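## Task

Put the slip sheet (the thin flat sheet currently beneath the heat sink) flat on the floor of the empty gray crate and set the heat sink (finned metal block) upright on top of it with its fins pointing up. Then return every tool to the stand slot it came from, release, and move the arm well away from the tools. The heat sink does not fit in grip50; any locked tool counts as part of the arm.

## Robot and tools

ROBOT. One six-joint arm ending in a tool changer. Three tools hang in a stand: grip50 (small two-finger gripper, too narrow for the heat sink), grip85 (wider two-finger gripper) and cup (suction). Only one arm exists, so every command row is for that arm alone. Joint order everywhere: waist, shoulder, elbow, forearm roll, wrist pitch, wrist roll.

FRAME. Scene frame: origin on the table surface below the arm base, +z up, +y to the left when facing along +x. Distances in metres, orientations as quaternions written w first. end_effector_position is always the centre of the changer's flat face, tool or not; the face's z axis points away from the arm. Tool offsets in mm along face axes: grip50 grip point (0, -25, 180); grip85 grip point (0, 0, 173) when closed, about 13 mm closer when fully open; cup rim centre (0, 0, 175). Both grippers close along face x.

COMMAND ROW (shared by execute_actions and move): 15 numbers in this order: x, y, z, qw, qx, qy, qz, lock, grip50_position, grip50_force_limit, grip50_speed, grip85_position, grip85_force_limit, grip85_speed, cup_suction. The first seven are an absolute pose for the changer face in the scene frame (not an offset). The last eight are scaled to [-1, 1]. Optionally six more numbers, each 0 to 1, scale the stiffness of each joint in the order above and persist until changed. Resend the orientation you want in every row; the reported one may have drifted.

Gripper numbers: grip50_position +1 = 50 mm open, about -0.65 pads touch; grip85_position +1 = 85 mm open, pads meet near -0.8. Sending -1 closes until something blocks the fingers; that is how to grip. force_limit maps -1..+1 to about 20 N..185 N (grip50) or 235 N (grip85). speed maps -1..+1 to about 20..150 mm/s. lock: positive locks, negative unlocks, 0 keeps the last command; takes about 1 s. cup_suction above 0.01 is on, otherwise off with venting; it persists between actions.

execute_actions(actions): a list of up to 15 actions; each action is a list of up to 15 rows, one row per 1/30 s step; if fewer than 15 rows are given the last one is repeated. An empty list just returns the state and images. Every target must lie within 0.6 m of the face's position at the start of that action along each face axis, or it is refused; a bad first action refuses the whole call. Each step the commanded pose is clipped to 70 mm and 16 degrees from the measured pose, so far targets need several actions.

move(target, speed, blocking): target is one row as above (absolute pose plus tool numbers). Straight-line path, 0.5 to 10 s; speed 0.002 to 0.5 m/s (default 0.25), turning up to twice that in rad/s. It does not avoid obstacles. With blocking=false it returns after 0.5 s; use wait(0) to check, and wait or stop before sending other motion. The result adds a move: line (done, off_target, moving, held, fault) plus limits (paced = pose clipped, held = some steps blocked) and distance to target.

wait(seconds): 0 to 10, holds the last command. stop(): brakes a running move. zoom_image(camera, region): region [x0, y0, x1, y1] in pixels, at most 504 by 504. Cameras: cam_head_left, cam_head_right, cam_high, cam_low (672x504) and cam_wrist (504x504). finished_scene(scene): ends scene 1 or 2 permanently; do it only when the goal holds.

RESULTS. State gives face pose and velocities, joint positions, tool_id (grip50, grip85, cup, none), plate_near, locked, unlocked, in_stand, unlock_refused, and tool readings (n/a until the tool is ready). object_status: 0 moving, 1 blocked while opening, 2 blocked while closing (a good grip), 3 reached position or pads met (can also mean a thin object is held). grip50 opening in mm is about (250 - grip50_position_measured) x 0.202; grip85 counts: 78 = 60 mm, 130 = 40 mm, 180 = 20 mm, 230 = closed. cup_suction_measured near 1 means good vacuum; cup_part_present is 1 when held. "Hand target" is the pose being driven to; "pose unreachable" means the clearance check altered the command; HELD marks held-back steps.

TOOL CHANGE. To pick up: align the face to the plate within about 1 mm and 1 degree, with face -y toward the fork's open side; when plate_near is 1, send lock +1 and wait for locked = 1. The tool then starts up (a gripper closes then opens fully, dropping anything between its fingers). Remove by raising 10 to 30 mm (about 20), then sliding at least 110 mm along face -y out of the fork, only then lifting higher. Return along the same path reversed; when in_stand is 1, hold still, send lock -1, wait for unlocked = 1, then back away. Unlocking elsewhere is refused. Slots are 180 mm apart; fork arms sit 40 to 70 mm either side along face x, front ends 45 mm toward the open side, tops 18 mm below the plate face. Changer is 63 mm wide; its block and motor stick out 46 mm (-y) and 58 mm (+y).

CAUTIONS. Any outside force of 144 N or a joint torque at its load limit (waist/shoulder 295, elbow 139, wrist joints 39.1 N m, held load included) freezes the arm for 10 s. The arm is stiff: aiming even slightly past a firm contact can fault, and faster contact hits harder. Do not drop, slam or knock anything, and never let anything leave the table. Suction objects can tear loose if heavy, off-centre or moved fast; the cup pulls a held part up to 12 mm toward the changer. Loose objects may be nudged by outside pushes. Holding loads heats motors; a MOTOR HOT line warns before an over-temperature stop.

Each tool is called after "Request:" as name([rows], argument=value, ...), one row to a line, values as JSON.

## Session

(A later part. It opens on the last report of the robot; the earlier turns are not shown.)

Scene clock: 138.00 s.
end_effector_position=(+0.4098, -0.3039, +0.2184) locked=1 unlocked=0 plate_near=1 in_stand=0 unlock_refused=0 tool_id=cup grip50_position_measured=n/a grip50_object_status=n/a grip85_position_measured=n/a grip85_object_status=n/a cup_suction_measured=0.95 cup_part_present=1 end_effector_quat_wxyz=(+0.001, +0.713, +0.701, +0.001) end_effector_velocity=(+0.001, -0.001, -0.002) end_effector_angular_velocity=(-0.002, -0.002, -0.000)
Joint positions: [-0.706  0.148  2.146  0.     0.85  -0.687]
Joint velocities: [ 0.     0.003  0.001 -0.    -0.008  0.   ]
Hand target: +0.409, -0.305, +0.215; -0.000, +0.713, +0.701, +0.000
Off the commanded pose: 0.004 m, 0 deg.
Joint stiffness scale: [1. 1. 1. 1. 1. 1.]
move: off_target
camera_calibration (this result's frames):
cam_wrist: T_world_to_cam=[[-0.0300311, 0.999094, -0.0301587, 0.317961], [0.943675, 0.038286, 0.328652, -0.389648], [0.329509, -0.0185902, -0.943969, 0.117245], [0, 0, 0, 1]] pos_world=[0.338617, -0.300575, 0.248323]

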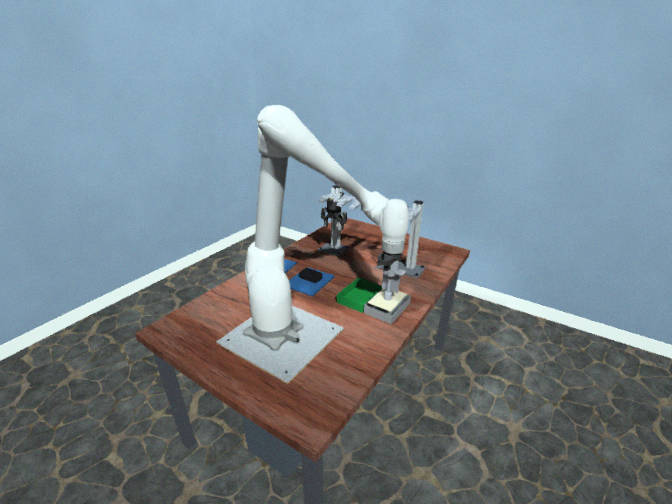

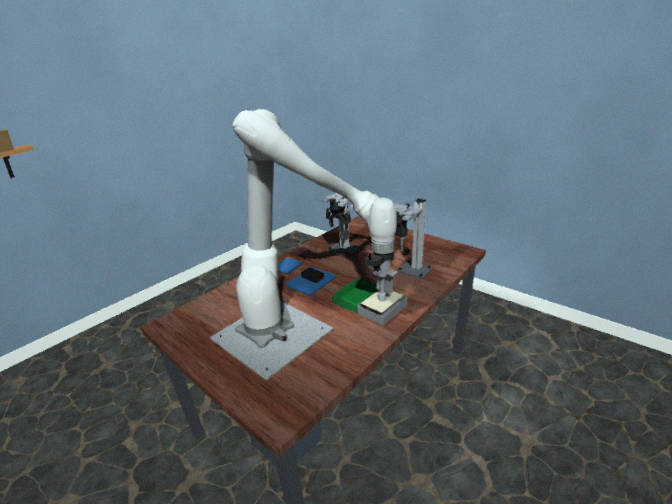

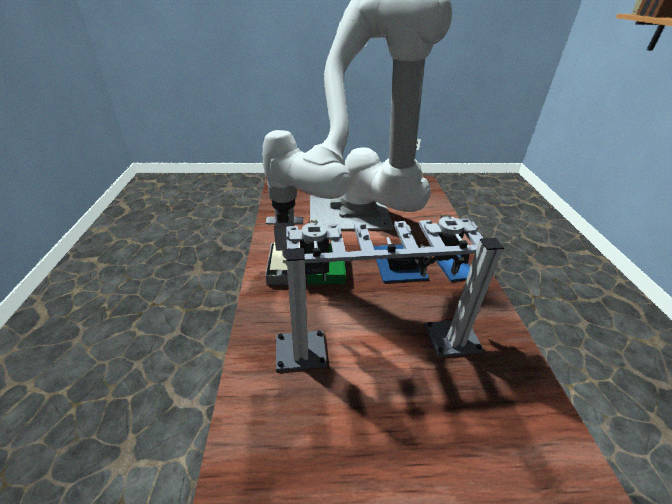

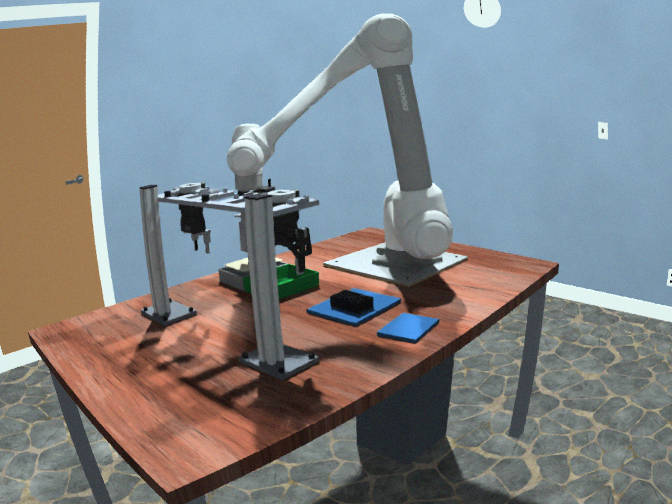

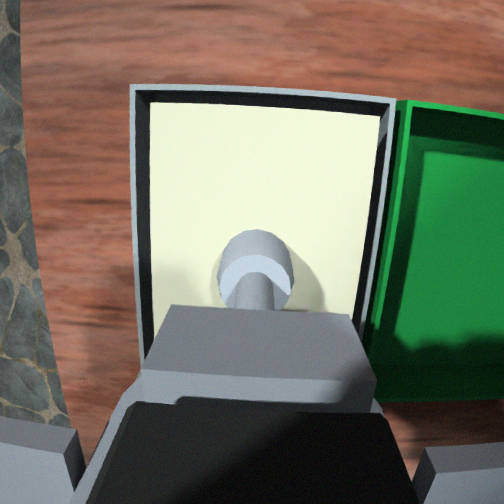

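Request:
move(target=[0.410,-0.305,0.168,0,0.713,0.701,0,0,1,0,0,1,0,0,1], speed=0.03)

Request:
execute_actions([
  [[0.410,-0.305,0.168,0,0.713,0.701,0,0,1,0,0,1,0,0,0]],
  [[0.410,-0.305,0.17,0,0.713,0.701,0,0,1,0,0,1,0,0,0]],
])

Request:
move(target=[0.410,-0.305,0.3,0,0.713,0.701,0,0,1,0,0,1,0,0,0], speed=0.08)

Request:
move(target=[0.543,-0.032,0.383,0,0.687,0.7267,0,0,1,0,0,1,0,0,0])

Request:
move(target=[0.685,-0.024,0.38,0,0.687,0.7267,0,0,1,0,0,1,0,0,0], speed=0.08)

Request:
move(target=[0.684,-0.025,0.354,0,0.687,0.7267,0,0,1,0,0,1,0,0,0], speed=0.03)

Request:
execute_actions([
  [[0.684,-0.025,0.356,0,0.687,0.7267,0,-1,1,0,0,1,0,0,0]],
  [[0.684,-0.025,0.356,0,0.687,0.7267,0,-1,1,0,0,1,0,0,0]],
  [[0.684,-0.025,0.356,0,0.687,0.7267,0,-1,1,0,0,1,0,0,0]],
])

Scene clock: 151.93 s.
end_effector_position=(+0.4107, -0.3045, +0.1713) locked=1 unlocked=0 plate_near=1 in_stand=0 unlock_refused=0 tool_id=cup grip50_position_measured=n/a grip50_object_status=n/a grip85_position_measured=n/a grip85_object_status=n/a cup_suction_measured=0.95 cup_part_present=1 end_effector_quat_wxyz=(+0.001, +0.714, +0.701, +0.001) end_effector_velocity=(+0.000, -0.000, -0.002) end_effector_angular_velocity=(-0.001, -0.001, +0.000)
Joint positions: [-0.706  0.213  2.18   0.     0.751 -0.687]
Joint velocities: [-0.     0.003  0.001  0.    -0.006 -0.001]
Hand target: +0.410, -0.305, +0.168; -0.000, +0.713, +0.701, +0.000
Off the commanded pose: 0.003 m, 0 deg.
Joint stiffness scale: [1. 1. 1. 1. 1. 1.]
move: done
camera_calibration (this result's frames):
cam_wrist: T_world_to_cam=[[-0.0300166, 0.999093, -0.0302083, 0.317204], [0.943663, 0.0382893, 0.328685, -0.375023], [0.329544, -0.0186404, -0.943956, 0.0724415], [0, 0, 0, 1]] pos_world=[0.339544, -0.301207, 0.201228]

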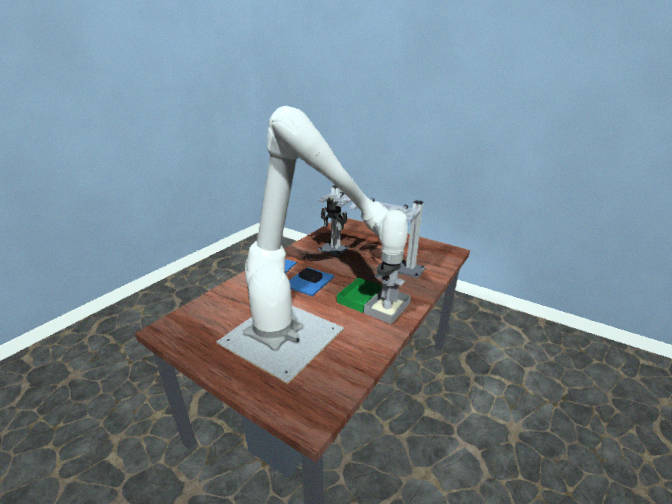

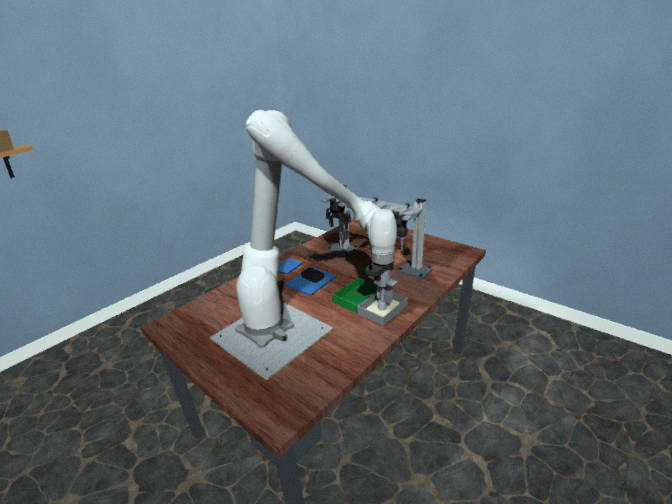

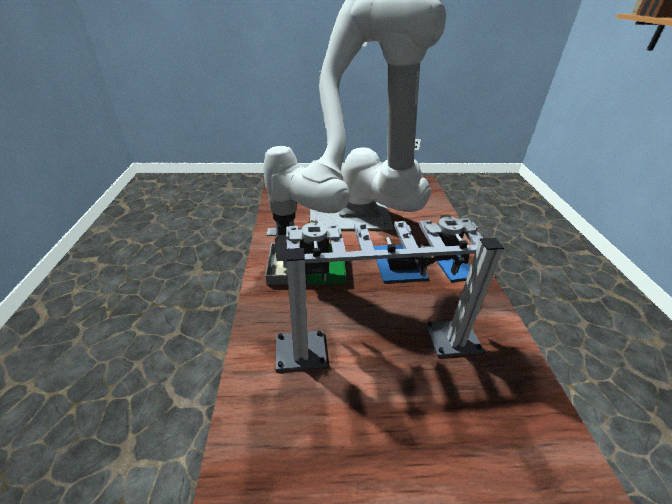

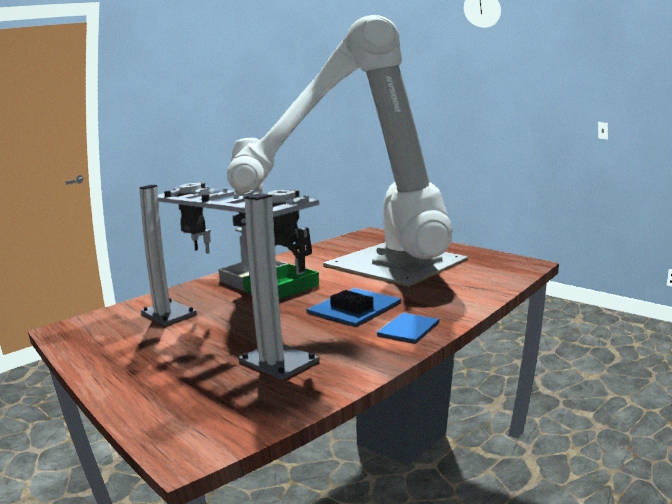

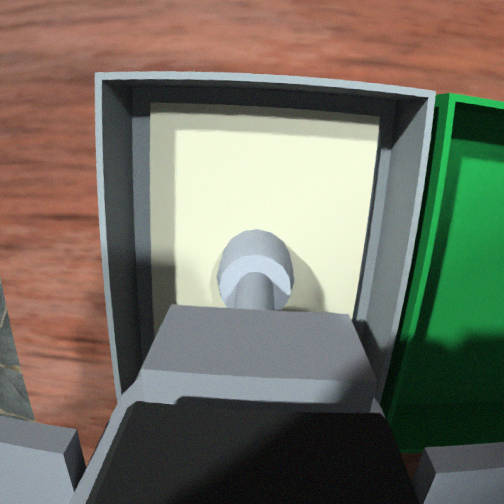

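Scene clock: 152.93 s.
end_effector_position=(+0.4107, -0.3045, +0.1712) locked=1 unlocked=0 plate_near=1 in_stand=0 unlock_refused=0 tool_id=cup grip50_position_measured=n/a grip50_object_status=n/a grip85_position_measured=n/a grip85_object_status=n/a cup_suction_measured=0.00 cup_part_present=0 end_effector_quat_wxyz=(+0.001, +0.714, +0.701, +0.001) end_effector_velocity=(+0.000, +0.000, -0.000) end_effector_angular_velocity=(+0.000, +0.000, +0.000)
Joint positions: [-0.706  0.214  2.18   0.     0.75  -0.687]
Joint velocities: [ 0.  0. -0.  0. -0. -0.]
Hand target: +0.410, -0.305, +0.170; +0.000, +0.713, +0.701, +0.000
Off the commanded pose: 0.001 m, 0 deg.
Joint stiffness scale: [1. 1. 1. 1. 1. 1.]
Step readings (end_effector_position; steps 1 to 15: 1st action; 16 to 30: 2nd action):
0: (+0.4107, -0.3045, +0.1713)
1: (+0.4107, -0.3045, +0.1712)
2: (+0.4107, -0.3045, +0.1712)
4: (+0.4107, -0.3045, +0.1712)
8: (+0.4107, -0.3045, +0.1712)
15: (+0.4107, -0.3045, +0.1712)
16: (+0.4107, -0.3045, +0.1712)
17: (+0.4107, -0.3045, +0.1712)
19: (+0.4107, -0.3045, +0.1712)
23: (+0.4107, -0.3045, +0.1712)
30: end_effector_position above
camera_calibration (this result's frames):
cam_wrist: T_world_to_cam=[[-0.0300178, 0.999089, -0.0303223, 0.317261], [0.943623, 0.0383302, 0.328796, -0.375021], [0.329659, -0.0187431, -0.943914, 0.0722443], [0, 0, 0, 1]] pos_world=[0.339586, -0.301244, 0.201118]

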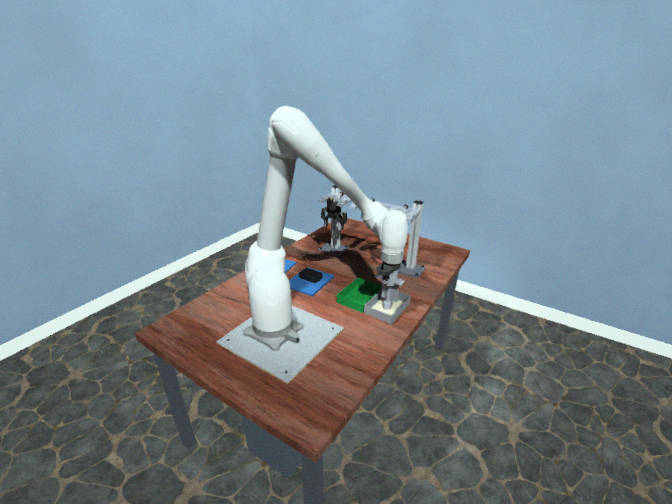

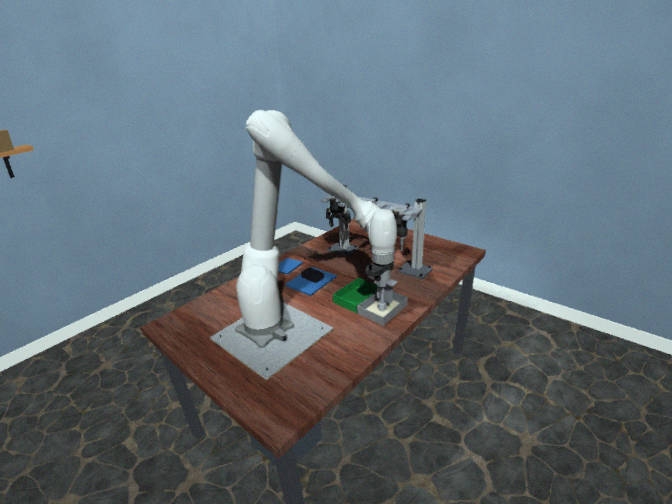

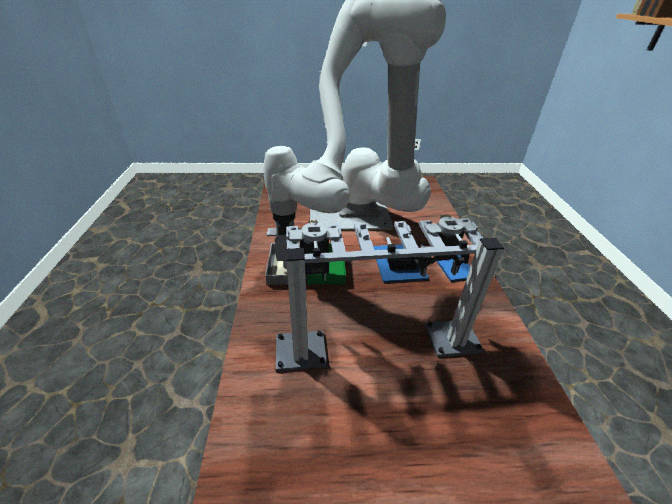

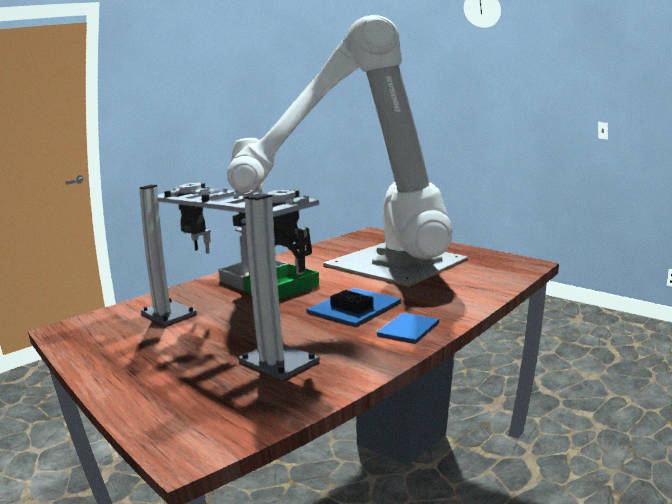

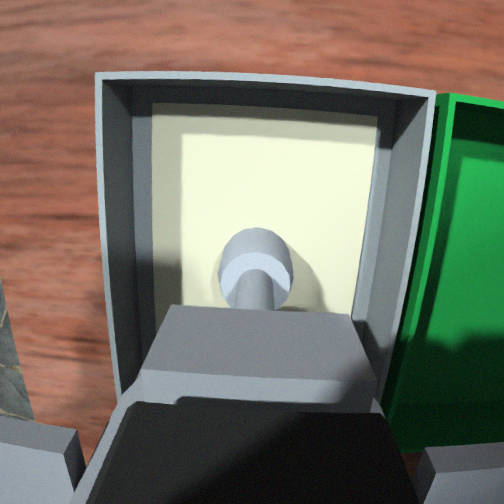

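Scene clock: 154.97 s.
end_effector_position=(+0.4108, -0.3050, +0.2965) locked=1 unlocked=0 plate_near=1 in_stand=0 unlock_refused=0 tool_id=cup grip50_position_measured=n/a grip50_object_status=n/a grip85_position_measured=n/a grip85_object_status=n/a cup_suction_measured=0.00 cup_part_present=0 end_effector_quat_wxyz=(-0.001, +0.713, +0.701, +0.001) end_effector_velocity=(-0.000, +0.000, +0.002) end_effector_angular_velocity=(+0.002, +0.002, -0.000)
Joint positions: [-0.706  0.065  2.067  0.     1.017 -0.687]
Joint velocities: [ 0.    -0.002 -0.002  0.001  0.007  0.   ]
Hand target: +0.410, -0.305, +0.300; +0.000, +0.713, +0.701, -0.000
Off the commanded pose: 0.004 m, 0 deg.
Joint stiffness scale: [1. 1. 1. 1. 1. 1.]
move: off_target
camera_calibration (this result's frames):
cam_wrist: T_world_to_cam=[[-0.0301673, 0.999175, -0.0272054, 0.320706], [0.944765, 0.0373902, 0.325608, -0.416101], [0.326356, -0.01588, -0.945113, 0.193121], [0, 0, 0, 1]] pos_world=[0.339766, -0.301816, 0.326732]

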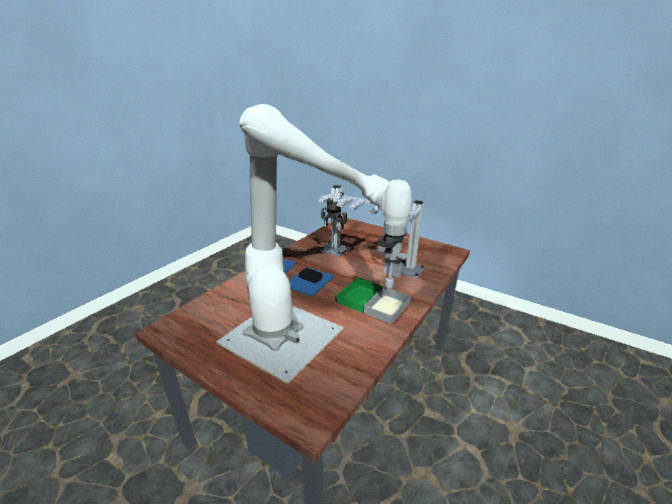

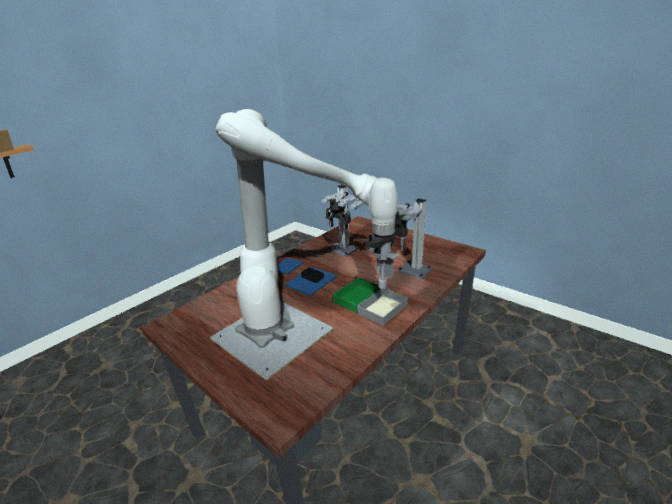

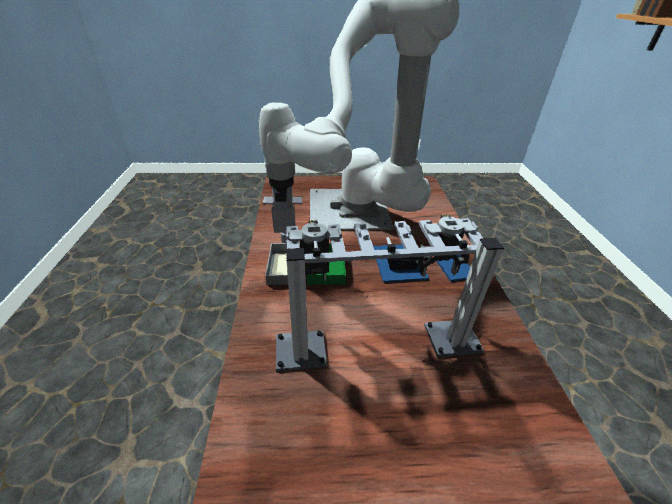

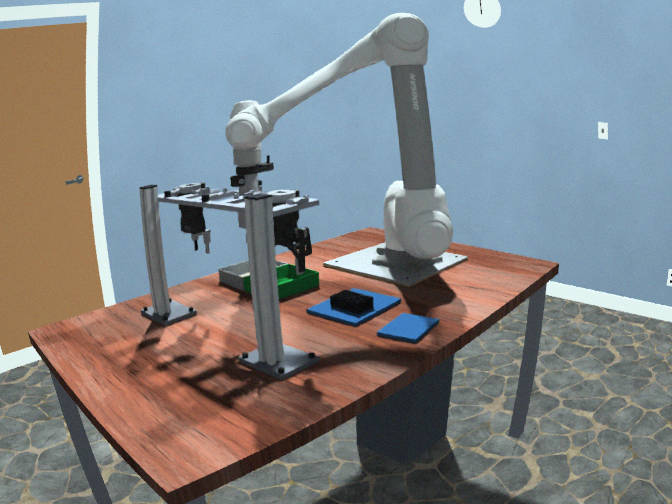

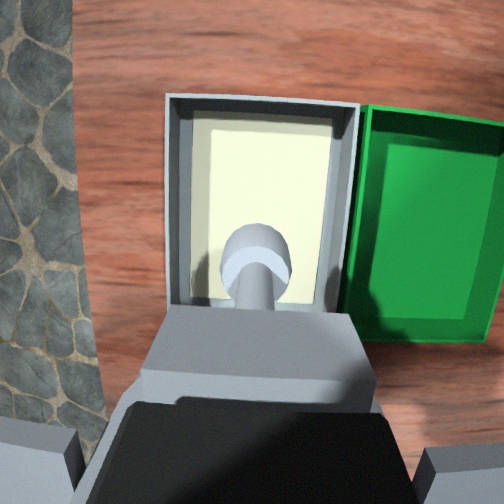

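Scene clock: 156.83 s.
end_effector_position=(+0.5424, -0.0335, +0.3844) locked=1 unlocked=0 plate_near=1 in_stand=0 unlock_refused=0 tool_id=cup grip50_position_measured=n/a grip50_object_status=n/a grip85_position_measured=n/a grip85_object_status=n/a cup_suction_measured=0.00 cup_part_present=0 end_effector_quat_wxyz=(+0.003, +0.687, +0.726, +0.002) end_effector_velocity=(+0.002, +0.002, +0.000) end_effector_angular_velocity=(+0.000, -0.001, -0.001)
Joint positions: [-0.127  0.042  1.915  0.001  1.183 -0.181]
Joint velocities: [ 0.003  0.002 -0.003  0.     0.001  0.004]
Hand target: +0.544, -0.032, +0.383; +0.001, +0.687, +0.727, -0.000
Off the commanded pose: 0.002 m, 0 deg.
Joint stiffness scale: [1. 1. 1. 1. 1. 1.]
move: done
camera_calibration (this result's frames):
cam_wrist: T_world_to_cam=[[-0.102794, 0.994175, -0.0323865, 0.0970226], [0.93709, 0.107708, 0.332056, -0.575137], [0.33361, 0.00378412, -0.942704, 0.233327], [0, 0, 0, 1]] pos_world=[0.471088, -0.0353934, 0.414078]

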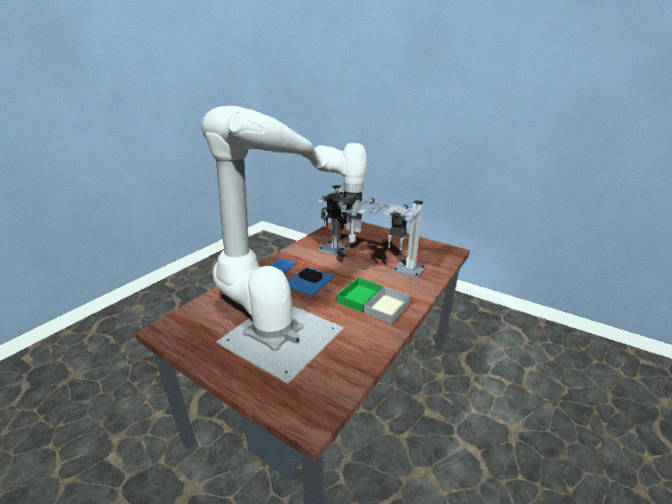

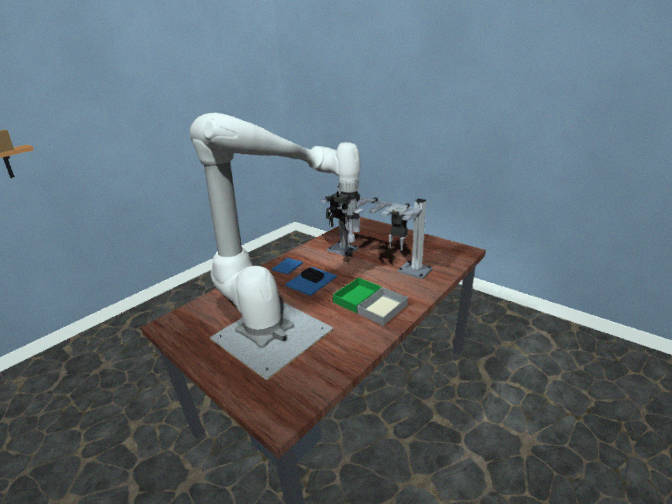

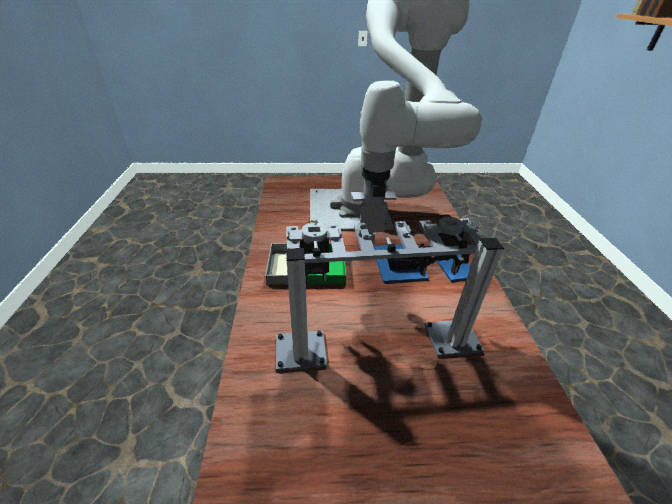

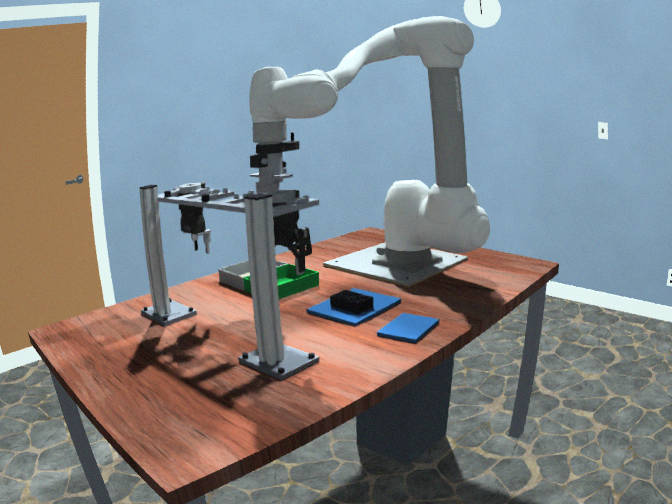

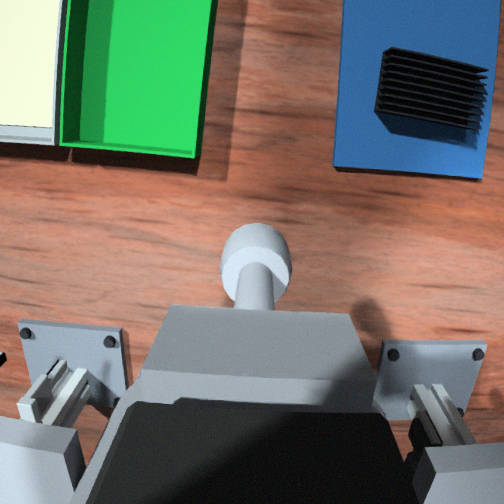

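Scene clock: 159.07 s.
end_effector_position=(+0.6837, -0.0262, +0.3818) locked=1 unlocked=0 plate_near=1 in_stand=0 unlock_refused=0 tool_id=cup grip50_position_measured=n/a grip50_object_status=n/a grip85_position_measured=n/a grip85_object_status=n/a cup_suction_measured=0.00 cup_part_present=0 end_effector_quat_wxyz=(+0.003, +0.687, +0.726, +0.002) end_effector_velocity=(+0.002, +0.000, -0.000) end_effector_angular_velocity=(-0.000, -0.000, +0.001)
Joint positions: [-0.09   0.262  1.662  0.001  1.217 -0.145]
Joint velocities: [ 0.001  0.003 -0.004 -0.     0.001  0.   ]
Hand target: +0.685, -0.024, +0.380; +0.000, +0.687, +0.727, -0.000
Off the commanded pose: 0.003 m, 0 deg.
Joint stiffness scale: [1. 1. 1. 1. 1. 1.]
move: done
camera_calibration (this result's frames):
cam_wrist: T_world_to_cam=[[-0.103329, 0.994125, -0.0322157, 0.104498], [0.937218, 0.108158, 0.331549, -0.707361], [0.333086, 0.00406555, -0.942888, 0.184146], [0, 0, 0, 1]] pos_world=[0.612413, -0.0281256, 0.411521]

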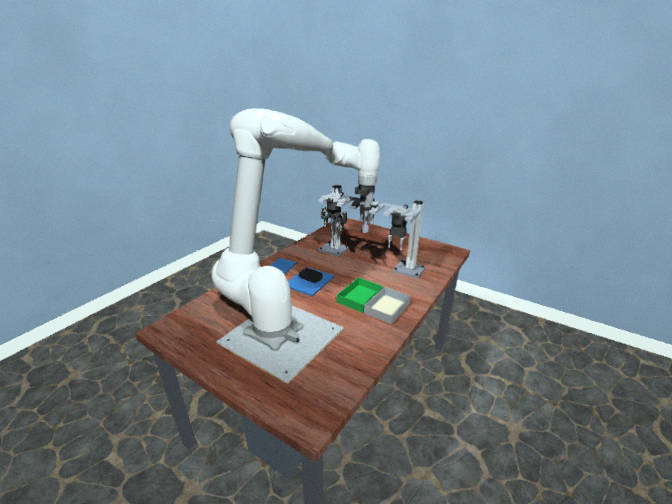

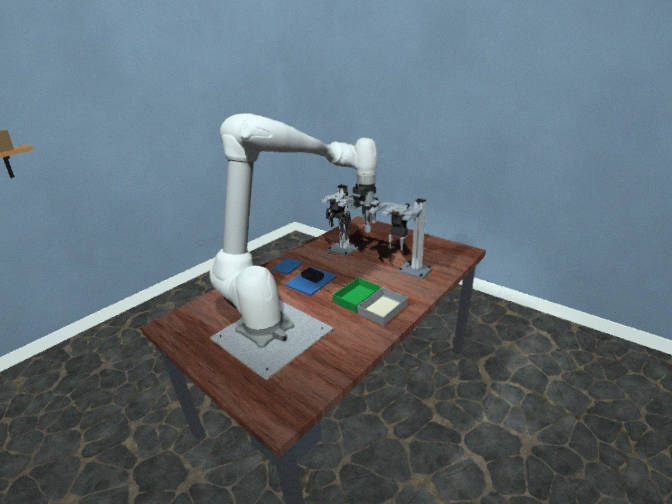

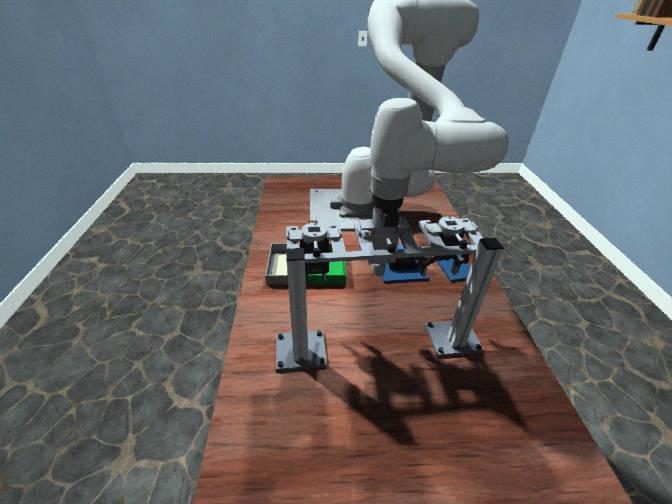

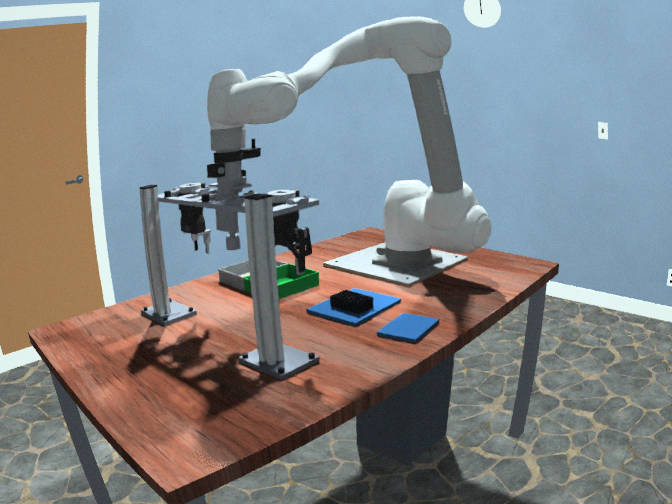

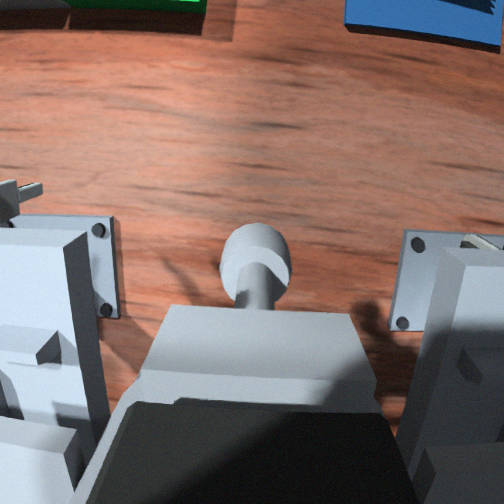

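Scene clock: 160.27 s.
end_effector_position=(+0.6830, -0.0259, +0.3600) locked=1 unlocked=0 plate_near=1 in_stand=1 unlock_refused=0 tool_id=cup grip50_position_measured=n/a grip50_object_status=n/a grip85_position_measured=n/a grip85_object_status=n/a cup_suction_measured=0.00 cup_part_present=0 end_effector_quat_wxyz=(+0.001, +0.687, +0.727, +0.001) end_effector_velocity=(+0.001, +0.000, +0.001) end_effector_angular_velocity=(-0.000, -0.003, -0.000)
Joint positions: [-0.09   0.275  1.687  0.001  1.182 -0.145]
Joint velocities: [ 0.     0.    -0.001  0.    -0.001  0.   ]
Hand target: +0.684, -0.025, +0.354; -0.000, +0.687, +0.727, -0.000
Off the commanded pose: 0.006 m, 0 deg.
Joint stiffness scale: [1. 1. 1. 1. 1. 1.]
move: off_target
camera_calibration (this result's frames):
cam_wrist: T_world_to_cam=[[-0.103733, 0.994106, -0.0315079, 0.103456], [0.938352, 0.10832, 0.328273, -0.699082], [0.329751, 0.0044874, -0.944057, 0.166594], [0, 0, 0, 1]] pos_world=[0.611782, -0.027869, 0.390023]

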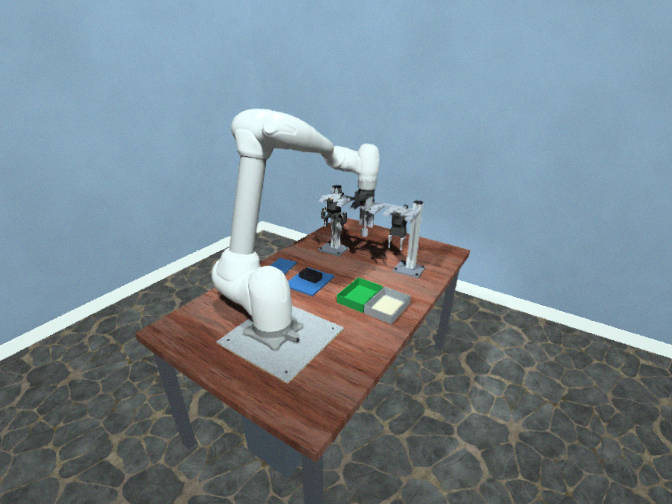

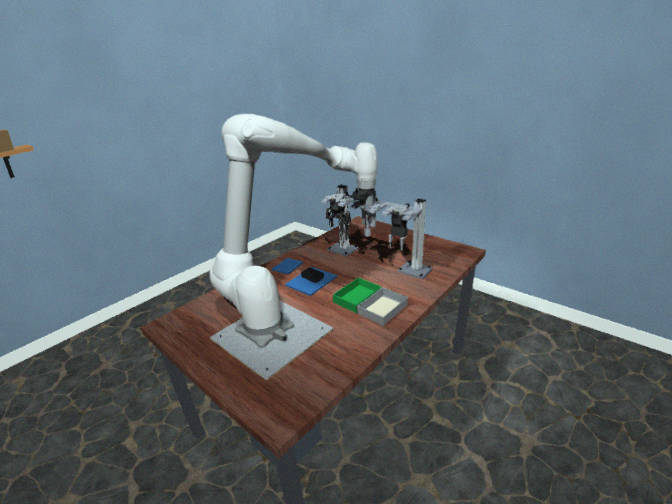

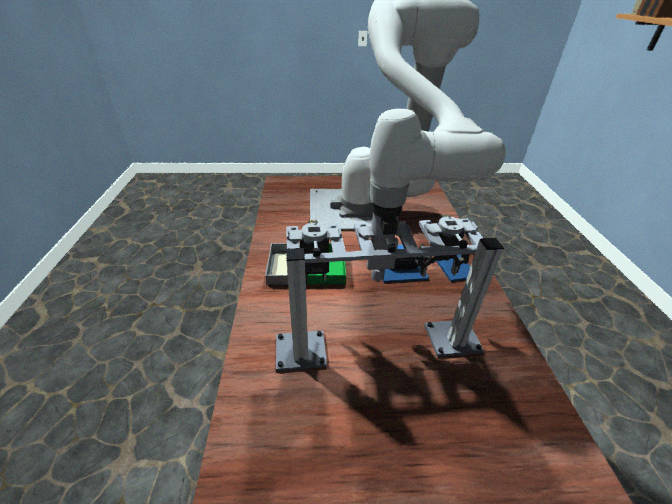

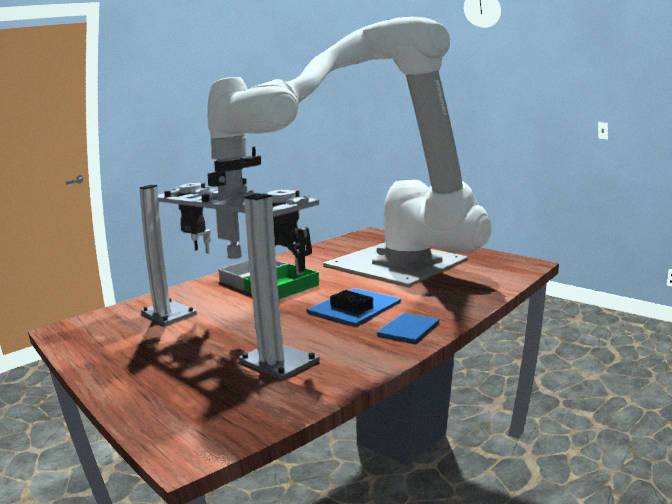

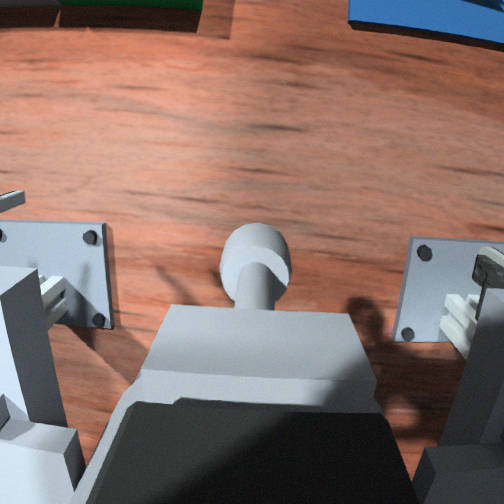

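Scene clock: 161.77 s.
end_effector_position=(+0.6829, -0.0259, +0.3600) locked=0 unlocked=1 plate_near=1 in_stand=1 unlock_refused=0 tool_id=none grip50_position_measured=n/a grip50_object_status=n/a grip85_position_measured=n/a grip85_object_status=n/a cup_suction_measured=n/a cup_part_present=n/a end_effector_quat_wxyz=(+0.001, +0.687, +0.727, +0.001) end_effector_velocity=(+0.000, +0.000, +0.000) end_effector_angular_velocity=(-0.000, -0.001, -0.001)
Joint positions: [-0.09   0.275  1.687  0.001  1.182 -0.145]
Joint velocities: [ 0.    -0.    -0.    -0.    -0.     0.001]
Hand target: +0.684, -0.025, +0.356; -0.000, +0.687, +0.727, -0.000
Off the commanded pose: 0.004 m, 0 deg.
Joint stiffness scale: [1. 1. 1. 1. 1. 1.]
Step readings (end_effector_position; steps 1 to 15: 1st action; 16 to 30: 2nd action; 31 to 45: 3rd action):
0: (+0.6830, -0.0259, +0.3600)
1: (+0.6829, -0.0259, +0.3600)
2: (+0.6829, -0.0259, +0.3600)
4: (+0.6829, -0.0259, +0.3600)
8: (+0.6829, -0.0259, +0.3600)
15: (+0.6829, -0.0259, +0.3600)
16: (+0.6829, -0.0259, +0.3600)
17: (+0.6829, -0.0259, +0.3600)
19: (+0.6829, -0.0259, +0.3600)
23: (+0.6829, -0.0259, +0.3600)
30: (+0.6829, -0.0259, +0.3600)
31: (+0.6829, -0.0259, +0.3600)
32: (+0.6829, -0.0259, +0.3600)
34: (+0.6829, -0.0259, +0.3600)
38: (+0.6829, -0.0259, +0.3600)
45: end_effector_position above
camera_calibration (this result's frames):
cam_wrist: T_world_to_cam=[[-0.103737, 0.994106, -0.0314969, 0.103446], [0.93837, 0.10832, 0.32822, -0.699035], [0.329698, 0.00449289, -0.944076, 0.166601], [0, 0, 0, 1]] pos_world=[0.611757, -0.0278653, 0.38998]

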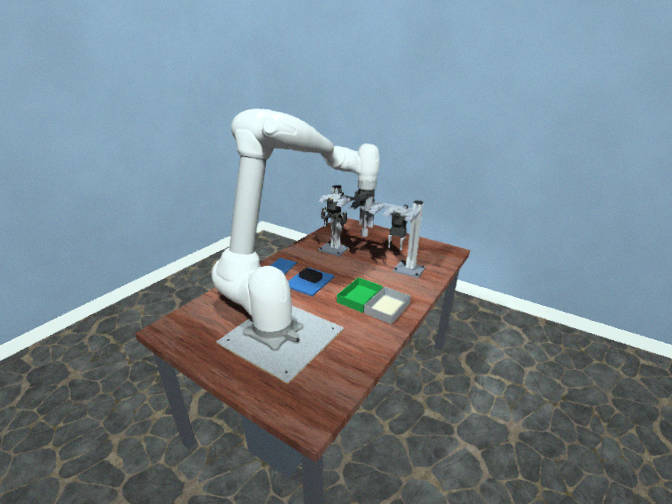

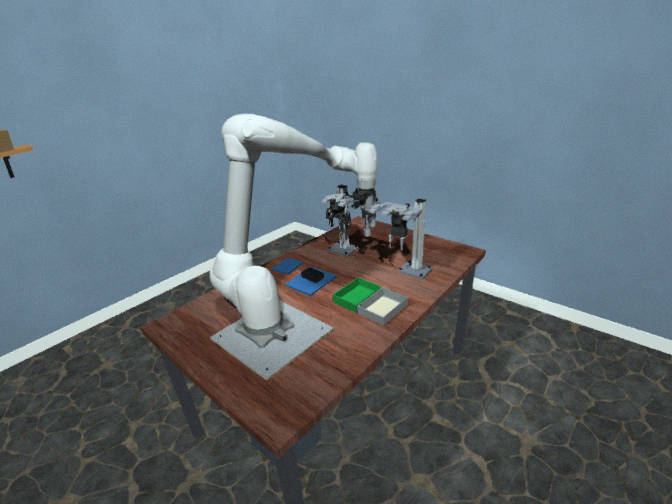

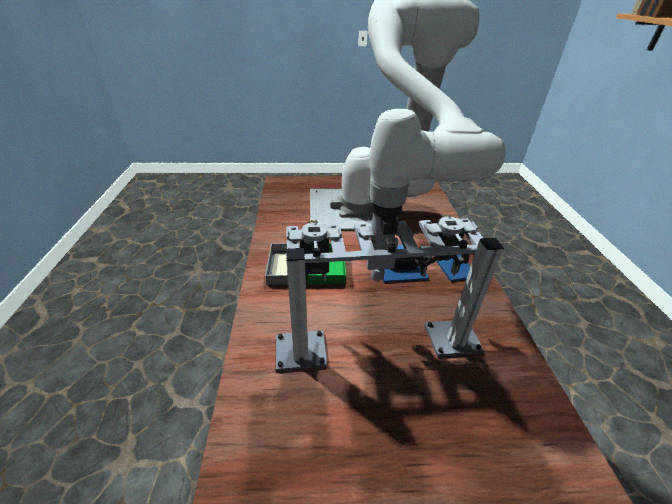

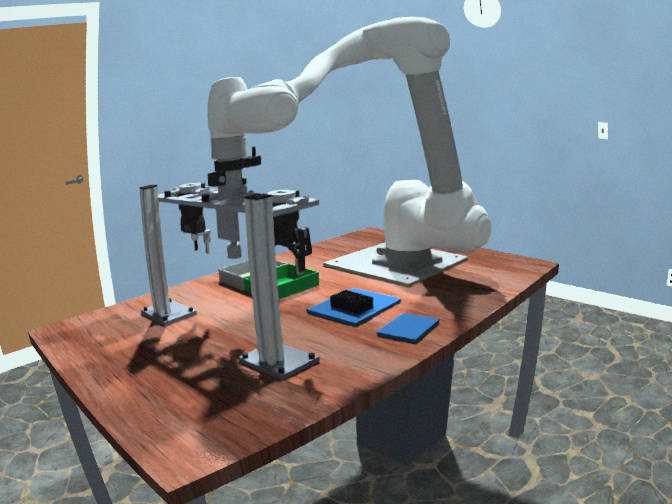

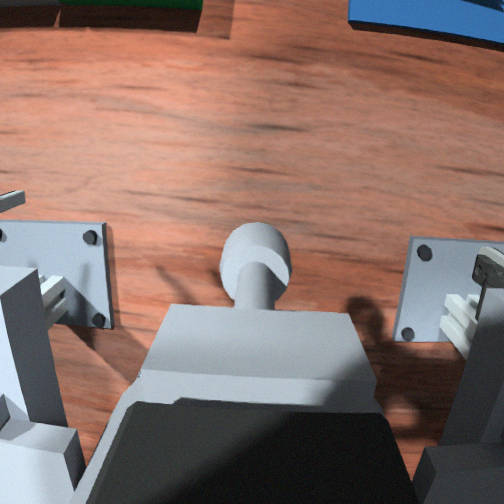

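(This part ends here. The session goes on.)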